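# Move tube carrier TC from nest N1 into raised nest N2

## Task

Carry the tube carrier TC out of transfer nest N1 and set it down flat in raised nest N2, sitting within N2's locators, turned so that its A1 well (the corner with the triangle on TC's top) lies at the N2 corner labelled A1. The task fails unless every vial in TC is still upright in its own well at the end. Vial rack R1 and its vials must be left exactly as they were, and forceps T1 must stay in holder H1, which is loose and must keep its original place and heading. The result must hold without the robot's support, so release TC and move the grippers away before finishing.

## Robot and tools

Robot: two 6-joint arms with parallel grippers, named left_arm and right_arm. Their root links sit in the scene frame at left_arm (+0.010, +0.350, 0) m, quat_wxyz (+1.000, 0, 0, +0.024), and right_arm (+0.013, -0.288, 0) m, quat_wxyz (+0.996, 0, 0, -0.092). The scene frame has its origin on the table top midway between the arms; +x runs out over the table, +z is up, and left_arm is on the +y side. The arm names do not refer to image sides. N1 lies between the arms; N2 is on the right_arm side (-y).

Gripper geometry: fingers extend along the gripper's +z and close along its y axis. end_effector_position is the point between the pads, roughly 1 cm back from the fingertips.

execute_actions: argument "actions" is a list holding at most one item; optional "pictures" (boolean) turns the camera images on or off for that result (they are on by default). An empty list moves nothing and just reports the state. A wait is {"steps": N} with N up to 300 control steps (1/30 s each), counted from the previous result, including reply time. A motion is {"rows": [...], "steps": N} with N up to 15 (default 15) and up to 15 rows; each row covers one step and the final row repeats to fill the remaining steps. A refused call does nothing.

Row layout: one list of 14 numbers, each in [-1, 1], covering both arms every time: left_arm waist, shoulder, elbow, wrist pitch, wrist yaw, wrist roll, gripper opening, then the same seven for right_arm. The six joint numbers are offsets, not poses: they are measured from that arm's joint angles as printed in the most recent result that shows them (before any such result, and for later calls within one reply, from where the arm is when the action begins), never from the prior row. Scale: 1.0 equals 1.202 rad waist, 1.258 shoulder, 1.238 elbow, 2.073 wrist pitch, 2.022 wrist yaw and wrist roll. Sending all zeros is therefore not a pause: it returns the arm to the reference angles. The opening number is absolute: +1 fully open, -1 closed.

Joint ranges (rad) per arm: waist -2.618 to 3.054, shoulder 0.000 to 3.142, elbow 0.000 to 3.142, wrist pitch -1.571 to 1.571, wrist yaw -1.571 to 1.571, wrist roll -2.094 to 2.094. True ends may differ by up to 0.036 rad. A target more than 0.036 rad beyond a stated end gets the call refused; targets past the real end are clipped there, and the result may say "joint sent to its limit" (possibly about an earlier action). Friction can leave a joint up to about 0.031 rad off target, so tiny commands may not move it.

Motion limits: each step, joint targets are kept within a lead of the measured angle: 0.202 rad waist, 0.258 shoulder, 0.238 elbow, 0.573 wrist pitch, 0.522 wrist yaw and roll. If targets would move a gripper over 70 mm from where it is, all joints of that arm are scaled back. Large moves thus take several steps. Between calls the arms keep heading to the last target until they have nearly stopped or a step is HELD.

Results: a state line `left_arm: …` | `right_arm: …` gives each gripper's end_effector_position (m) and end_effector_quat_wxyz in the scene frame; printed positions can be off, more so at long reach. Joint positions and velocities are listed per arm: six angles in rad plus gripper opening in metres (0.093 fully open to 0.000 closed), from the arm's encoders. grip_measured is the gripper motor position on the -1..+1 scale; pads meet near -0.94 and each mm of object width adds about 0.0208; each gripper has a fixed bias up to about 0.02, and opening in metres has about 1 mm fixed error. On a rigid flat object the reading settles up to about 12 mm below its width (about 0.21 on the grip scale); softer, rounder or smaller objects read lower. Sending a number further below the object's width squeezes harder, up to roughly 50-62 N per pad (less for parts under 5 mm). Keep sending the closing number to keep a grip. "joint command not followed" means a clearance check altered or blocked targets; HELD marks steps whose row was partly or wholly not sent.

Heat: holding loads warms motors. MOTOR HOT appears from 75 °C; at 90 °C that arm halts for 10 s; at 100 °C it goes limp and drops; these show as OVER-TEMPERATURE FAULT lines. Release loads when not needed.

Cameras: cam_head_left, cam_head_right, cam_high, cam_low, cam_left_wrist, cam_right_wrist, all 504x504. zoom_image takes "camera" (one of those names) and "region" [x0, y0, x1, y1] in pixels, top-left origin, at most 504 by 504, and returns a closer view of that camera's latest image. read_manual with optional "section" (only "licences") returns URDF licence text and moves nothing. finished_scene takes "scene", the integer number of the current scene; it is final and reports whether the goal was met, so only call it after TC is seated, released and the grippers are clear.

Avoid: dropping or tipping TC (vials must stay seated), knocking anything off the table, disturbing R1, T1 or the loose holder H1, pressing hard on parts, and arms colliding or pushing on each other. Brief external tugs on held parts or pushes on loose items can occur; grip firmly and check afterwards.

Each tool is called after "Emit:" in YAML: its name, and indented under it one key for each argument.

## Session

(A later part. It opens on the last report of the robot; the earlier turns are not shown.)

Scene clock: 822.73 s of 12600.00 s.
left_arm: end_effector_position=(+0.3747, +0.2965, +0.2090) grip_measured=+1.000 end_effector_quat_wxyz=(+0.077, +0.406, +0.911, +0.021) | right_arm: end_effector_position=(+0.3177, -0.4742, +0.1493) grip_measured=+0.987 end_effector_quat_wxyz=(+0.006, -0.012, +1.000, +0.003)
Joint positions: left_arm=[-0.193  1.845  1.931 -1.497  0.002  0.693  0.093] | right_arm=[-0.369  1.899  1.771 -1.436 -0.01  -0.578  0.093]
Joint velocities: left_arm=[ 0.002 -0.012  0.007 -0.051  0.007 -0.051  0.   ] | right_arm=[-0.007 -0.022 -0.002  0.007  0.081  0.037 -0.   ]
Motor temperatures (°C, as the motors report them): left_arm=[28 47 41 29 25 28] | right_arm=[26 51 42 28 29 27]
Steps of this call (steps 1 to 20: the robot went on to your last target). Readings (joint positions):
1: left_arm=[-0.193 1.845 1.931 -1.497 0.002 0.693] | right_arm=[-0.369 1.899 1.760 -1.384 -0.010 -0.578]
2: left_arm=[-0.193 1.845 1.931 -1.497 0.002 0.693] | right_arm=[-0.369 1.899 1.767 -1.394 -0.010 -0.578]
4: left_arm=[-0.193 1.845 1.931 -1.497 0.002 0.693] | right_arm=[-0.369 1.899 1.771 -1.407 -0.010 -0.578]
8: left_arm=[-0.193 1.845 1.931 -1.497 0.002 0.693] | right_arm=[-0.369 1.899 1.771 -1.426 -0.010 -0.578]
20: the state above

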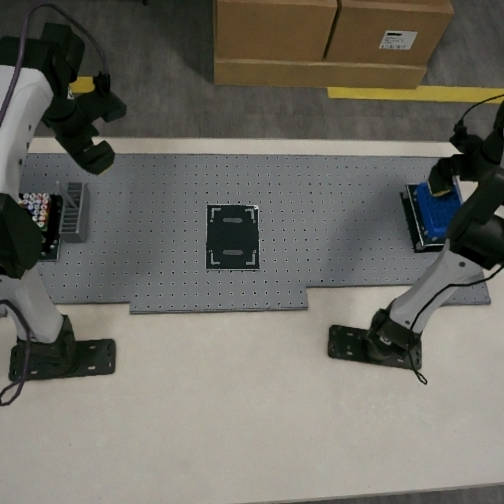

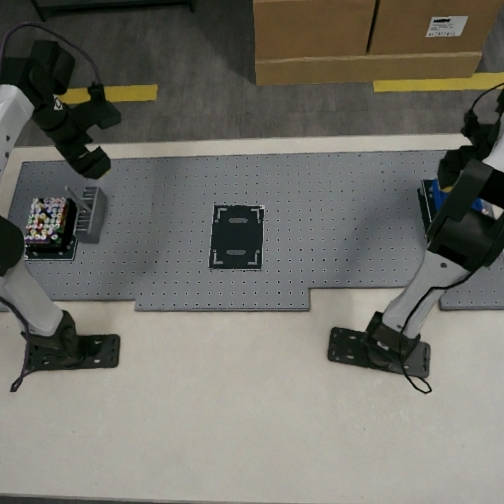

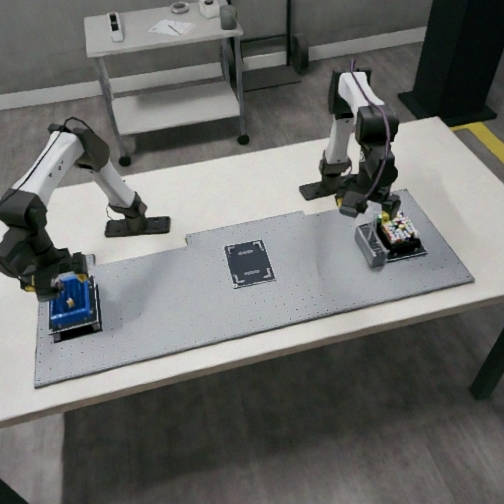

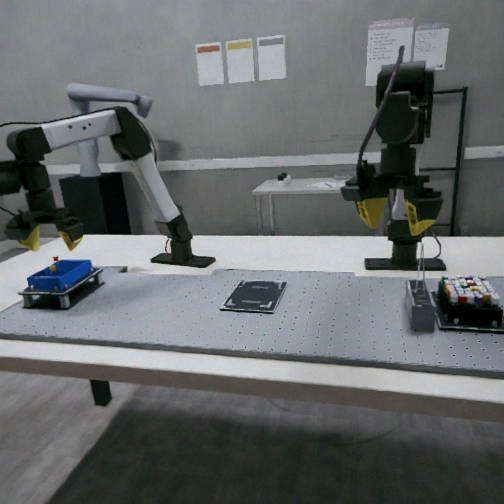

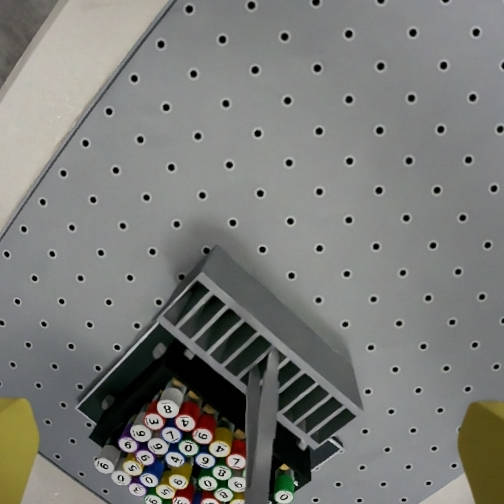

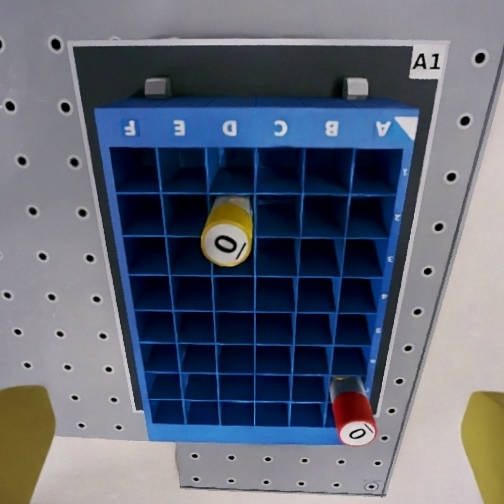

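Emit:
execute_actions:
  actions:
    - {"rows": [[0,0,0,0,0,0,1, 0.015,-0.005,0,0,0,0,1],[0,0,0,0,0,0,1, 0.035,-0.012,0,0,0,0,1],[0,0,0,0,0,0,1, 0.06,-0.02,0,0,0,0,1],[0,0,0,0,0,0,1, 0.09,-0.03,0,0,0,0,1],[0,0,0,0,0,0,1, 0.12,-0.04,0,0,0,0,1],[0,0,0,0,0,0,1, 0.155,-0.05,0,0,0,0,1],[0,0,0,0,0,0,1, 0.19,-0.06,0,0,0,0,1],[0,0,0,0,0,0,1, 0.225,-0.07,0,0,0,0,1],[0,0,0,0,0,0,1, 0.26,-0.078,0,0,0,0,1],[0,0,0,0,0,0,1, 0.295,-0.085,0,0,0,0,1],[0,0,0,0,0,0,1, 0.325,-0.09,0,0,0,0,1],[0,0,0,0,0,0,1, 0.35,-0.095,0,0,0,0,1],[0,0,0,0,0,0,1, 0.37,-0.098,0,0,0,0,1],[0,0,0,0,0,0,1, 0.385,-0.1,0,0,0,0,1],[0,0,0,0,0,0,1, 0.39,-0.1,0,0,0,0,1]], "steps": 15}
  pictures: false

Emit:
execute_actions:
  actions:
    - {"steps": 25}

Emit:
zoom_image:
  camera: "cam_high"
  region: [20, 240, 140, 360]

Emit:
zoom_image:
  camera: "cam_head_right"
  region: [400, 150, 504, 270]

Emit:
zoom_image:
  camera: "cam_low"
  region: [0, 240, 130, 320]

Scene clock: 837.83 s of 12600.00 s.
left_arm: end_effector_position=(+0.3747, +0.2965, +0.2090) grip_measured=+1.000 end_effector_quat_wxyz=(+0.077, +0.406, +0.911, +0.021) | right_arm: end_effector_position=(+0.3630, -0.3193, +0.1860) grip_measured=+0.988 end_effector_quat_wxyz=(+0.058, -0.239, +0.969, -0.013)
Joint positions: left_arm=[-0.193  1.845  1.931 -1.497  0.002  0.693  0.093] | right_arm=[ 0.088  1.79   1.771 -1.435 -0.013 -0.578  0.093]
Joint velocities: left_arm=[ 0.002 -0.017  0.002  0.022 -0.051  0.051  0.   ] | right_arm=[ 0.574 -0.154  0.012  0.022 -0.022 -0.081 -0.001]
Motor temperatures (°C, as the motors report them): left_arm=[28 47 41 29 25 28] | right_arm=[26 51 44 28 29 27]
Steps of this call (steps 1 to 15: the robot went on to your last target; steps 16 to 90: nothing new was sent; then 11.60 s passed at rest; steps 91 to 105: all 15 steps of this action). Readings (joint positions):
91: left_arm=[-0.193 1.845 1.931 -1.497 0.002 0.693] | right_arm=[-0.368 1.899 1.771 -1.437 -0.010 -0.578]
92: left_arm=[-0.193 1.845 1.931 -1.497 0.002 0.693] | right_arm=[-0.364 1.899 1.771 -1.437 -0.010 -0.578]
94: left_arm=[-0.193 1.845 1.931 -1.497 0.002 0.693] | right_arm=[-0.338 1.898 1.771 -1.437 -0.007 -0.578]
98: left_arm=[-0.193 1.845 1.931 -1.497 0.002 0.693] | right_arm=[-0.194 1.868 1.771 -1.436 -0.005 -0.578]
105: the state above

Scene clock: 838.67 s of 12600.00 s.
left_arm: end_effector_position=(+0.3747, +0.2965, +0.2090) grip_measured=+1.000 end_effector_quat_wxyz=(+0.077, +0.406, +0.911, +0.021) | right_arm: end_effector_position=(+0.3632, -0.3122, +0.1877) grip_measured=+0.988 end_effector_quat_wxyz=(+0.061, -0.248, +0.967, -0.012)
Joint positions: left_arm=[-0.193  1.845  1.931 -1.497  0.002  0.693  0.093] | right_arm=[ 0.107  1.784  1.771 -1.435 -0.016 -0.578  0.093]
Joint velocities: left_arm=[ 0.002  0.012 -0.012  0.022  0.051 -0.066  0.   ] | right_arm=[-0.002  0.002 -0.012 -0.037  0.066 -0.007 -0.   ]
Motor temperatures (°C, as the motors report them): left_arm=[28 47 41 29 25 28] | right_arm=[26 51 44 28 29 27]
Steps of this call (steps 1 to 25: the robot went on to your last target). Readings (joint positions):
1: left_arm=[-0.193 1.845 1.931 -1.497 0.002 0.693] | right_arm=[0.104 1.786 1.771 -1.435 -0.015 -0.578]
2: left_arm=[-0.193 1.845 1.931 -1.497 0.002 0.693] | right_arm=[0.111 1.784 1.771 -1.435 -0.016 -0.578]
4: left_arm=[-0.193 1.845 1.931 -1.497 0.002 0.693] | right_arm=[0.110 1.784 1.771 -1.435 -0.016 -0.578]
8: left_arm=[-0.193 1.845 1.931 -1.497 0.002 0.693] | right_arm=[0.107 1.784 1.771 -1.435 -0.016 -0.578]
25: the state above

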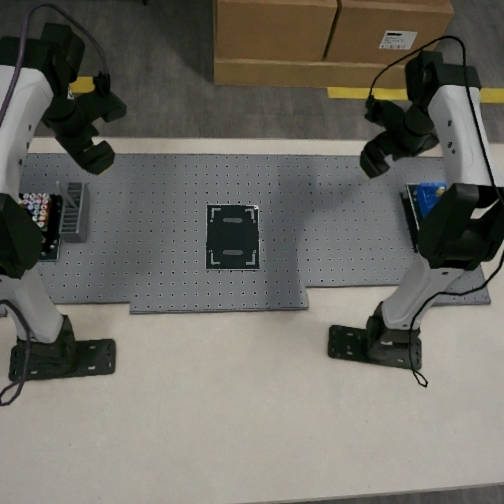

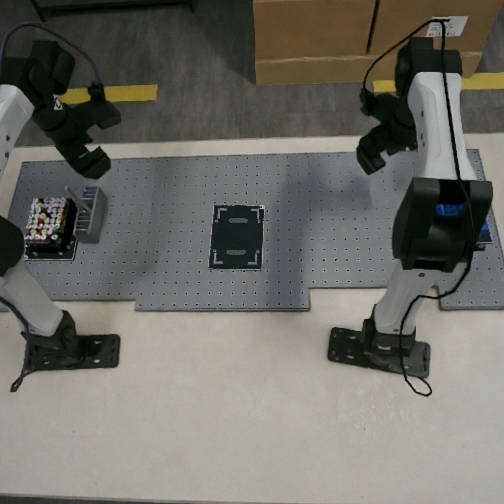

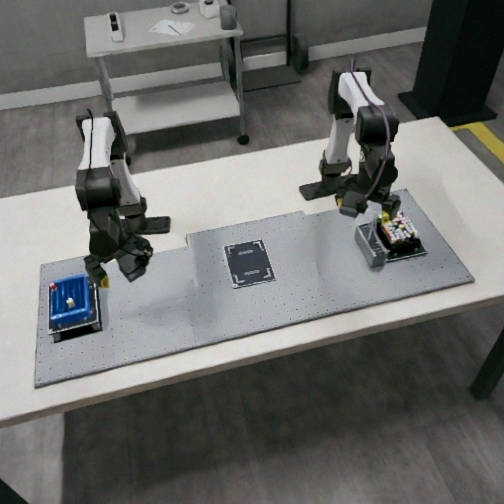

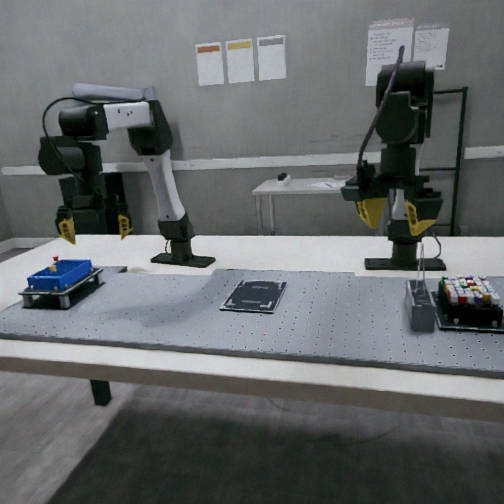

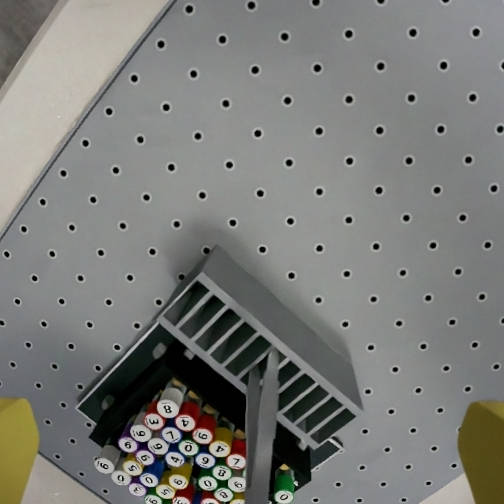

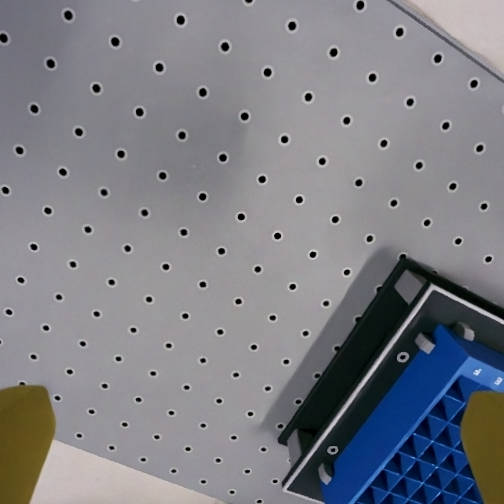

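Region (20, 240, 140, 360) of cam_high's 504x504 image, scaled by 4.200, with more detail than that image has.

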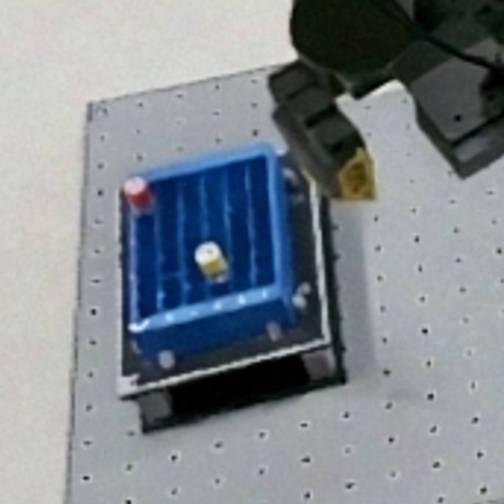

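Region (400, 150, 504, 270) of cam_head_right's 504x504 image, scaled by 4.200, with more detail than that image has; it fills the left 437 columns of this view, and the rest is white.

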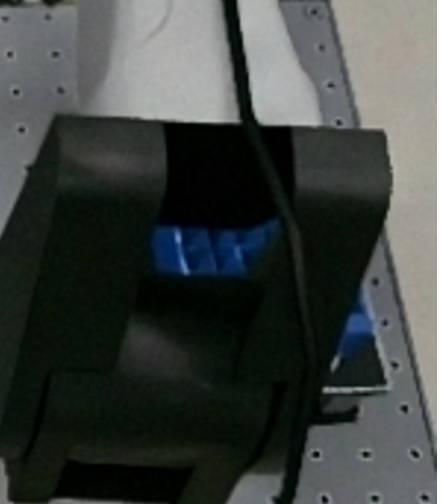

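Region (0, 240, 130, 320) of cam_low's 504x504 image, scaled by 3.877, with more detail than that image has; it fills the top 310 rows of this view, and the rest is white.

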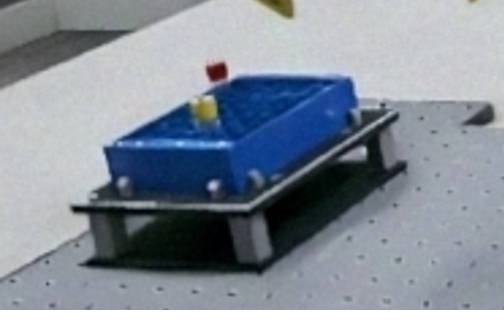

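Emit:
finished_scene:
  scene: 1

The scene is finished: the task was done.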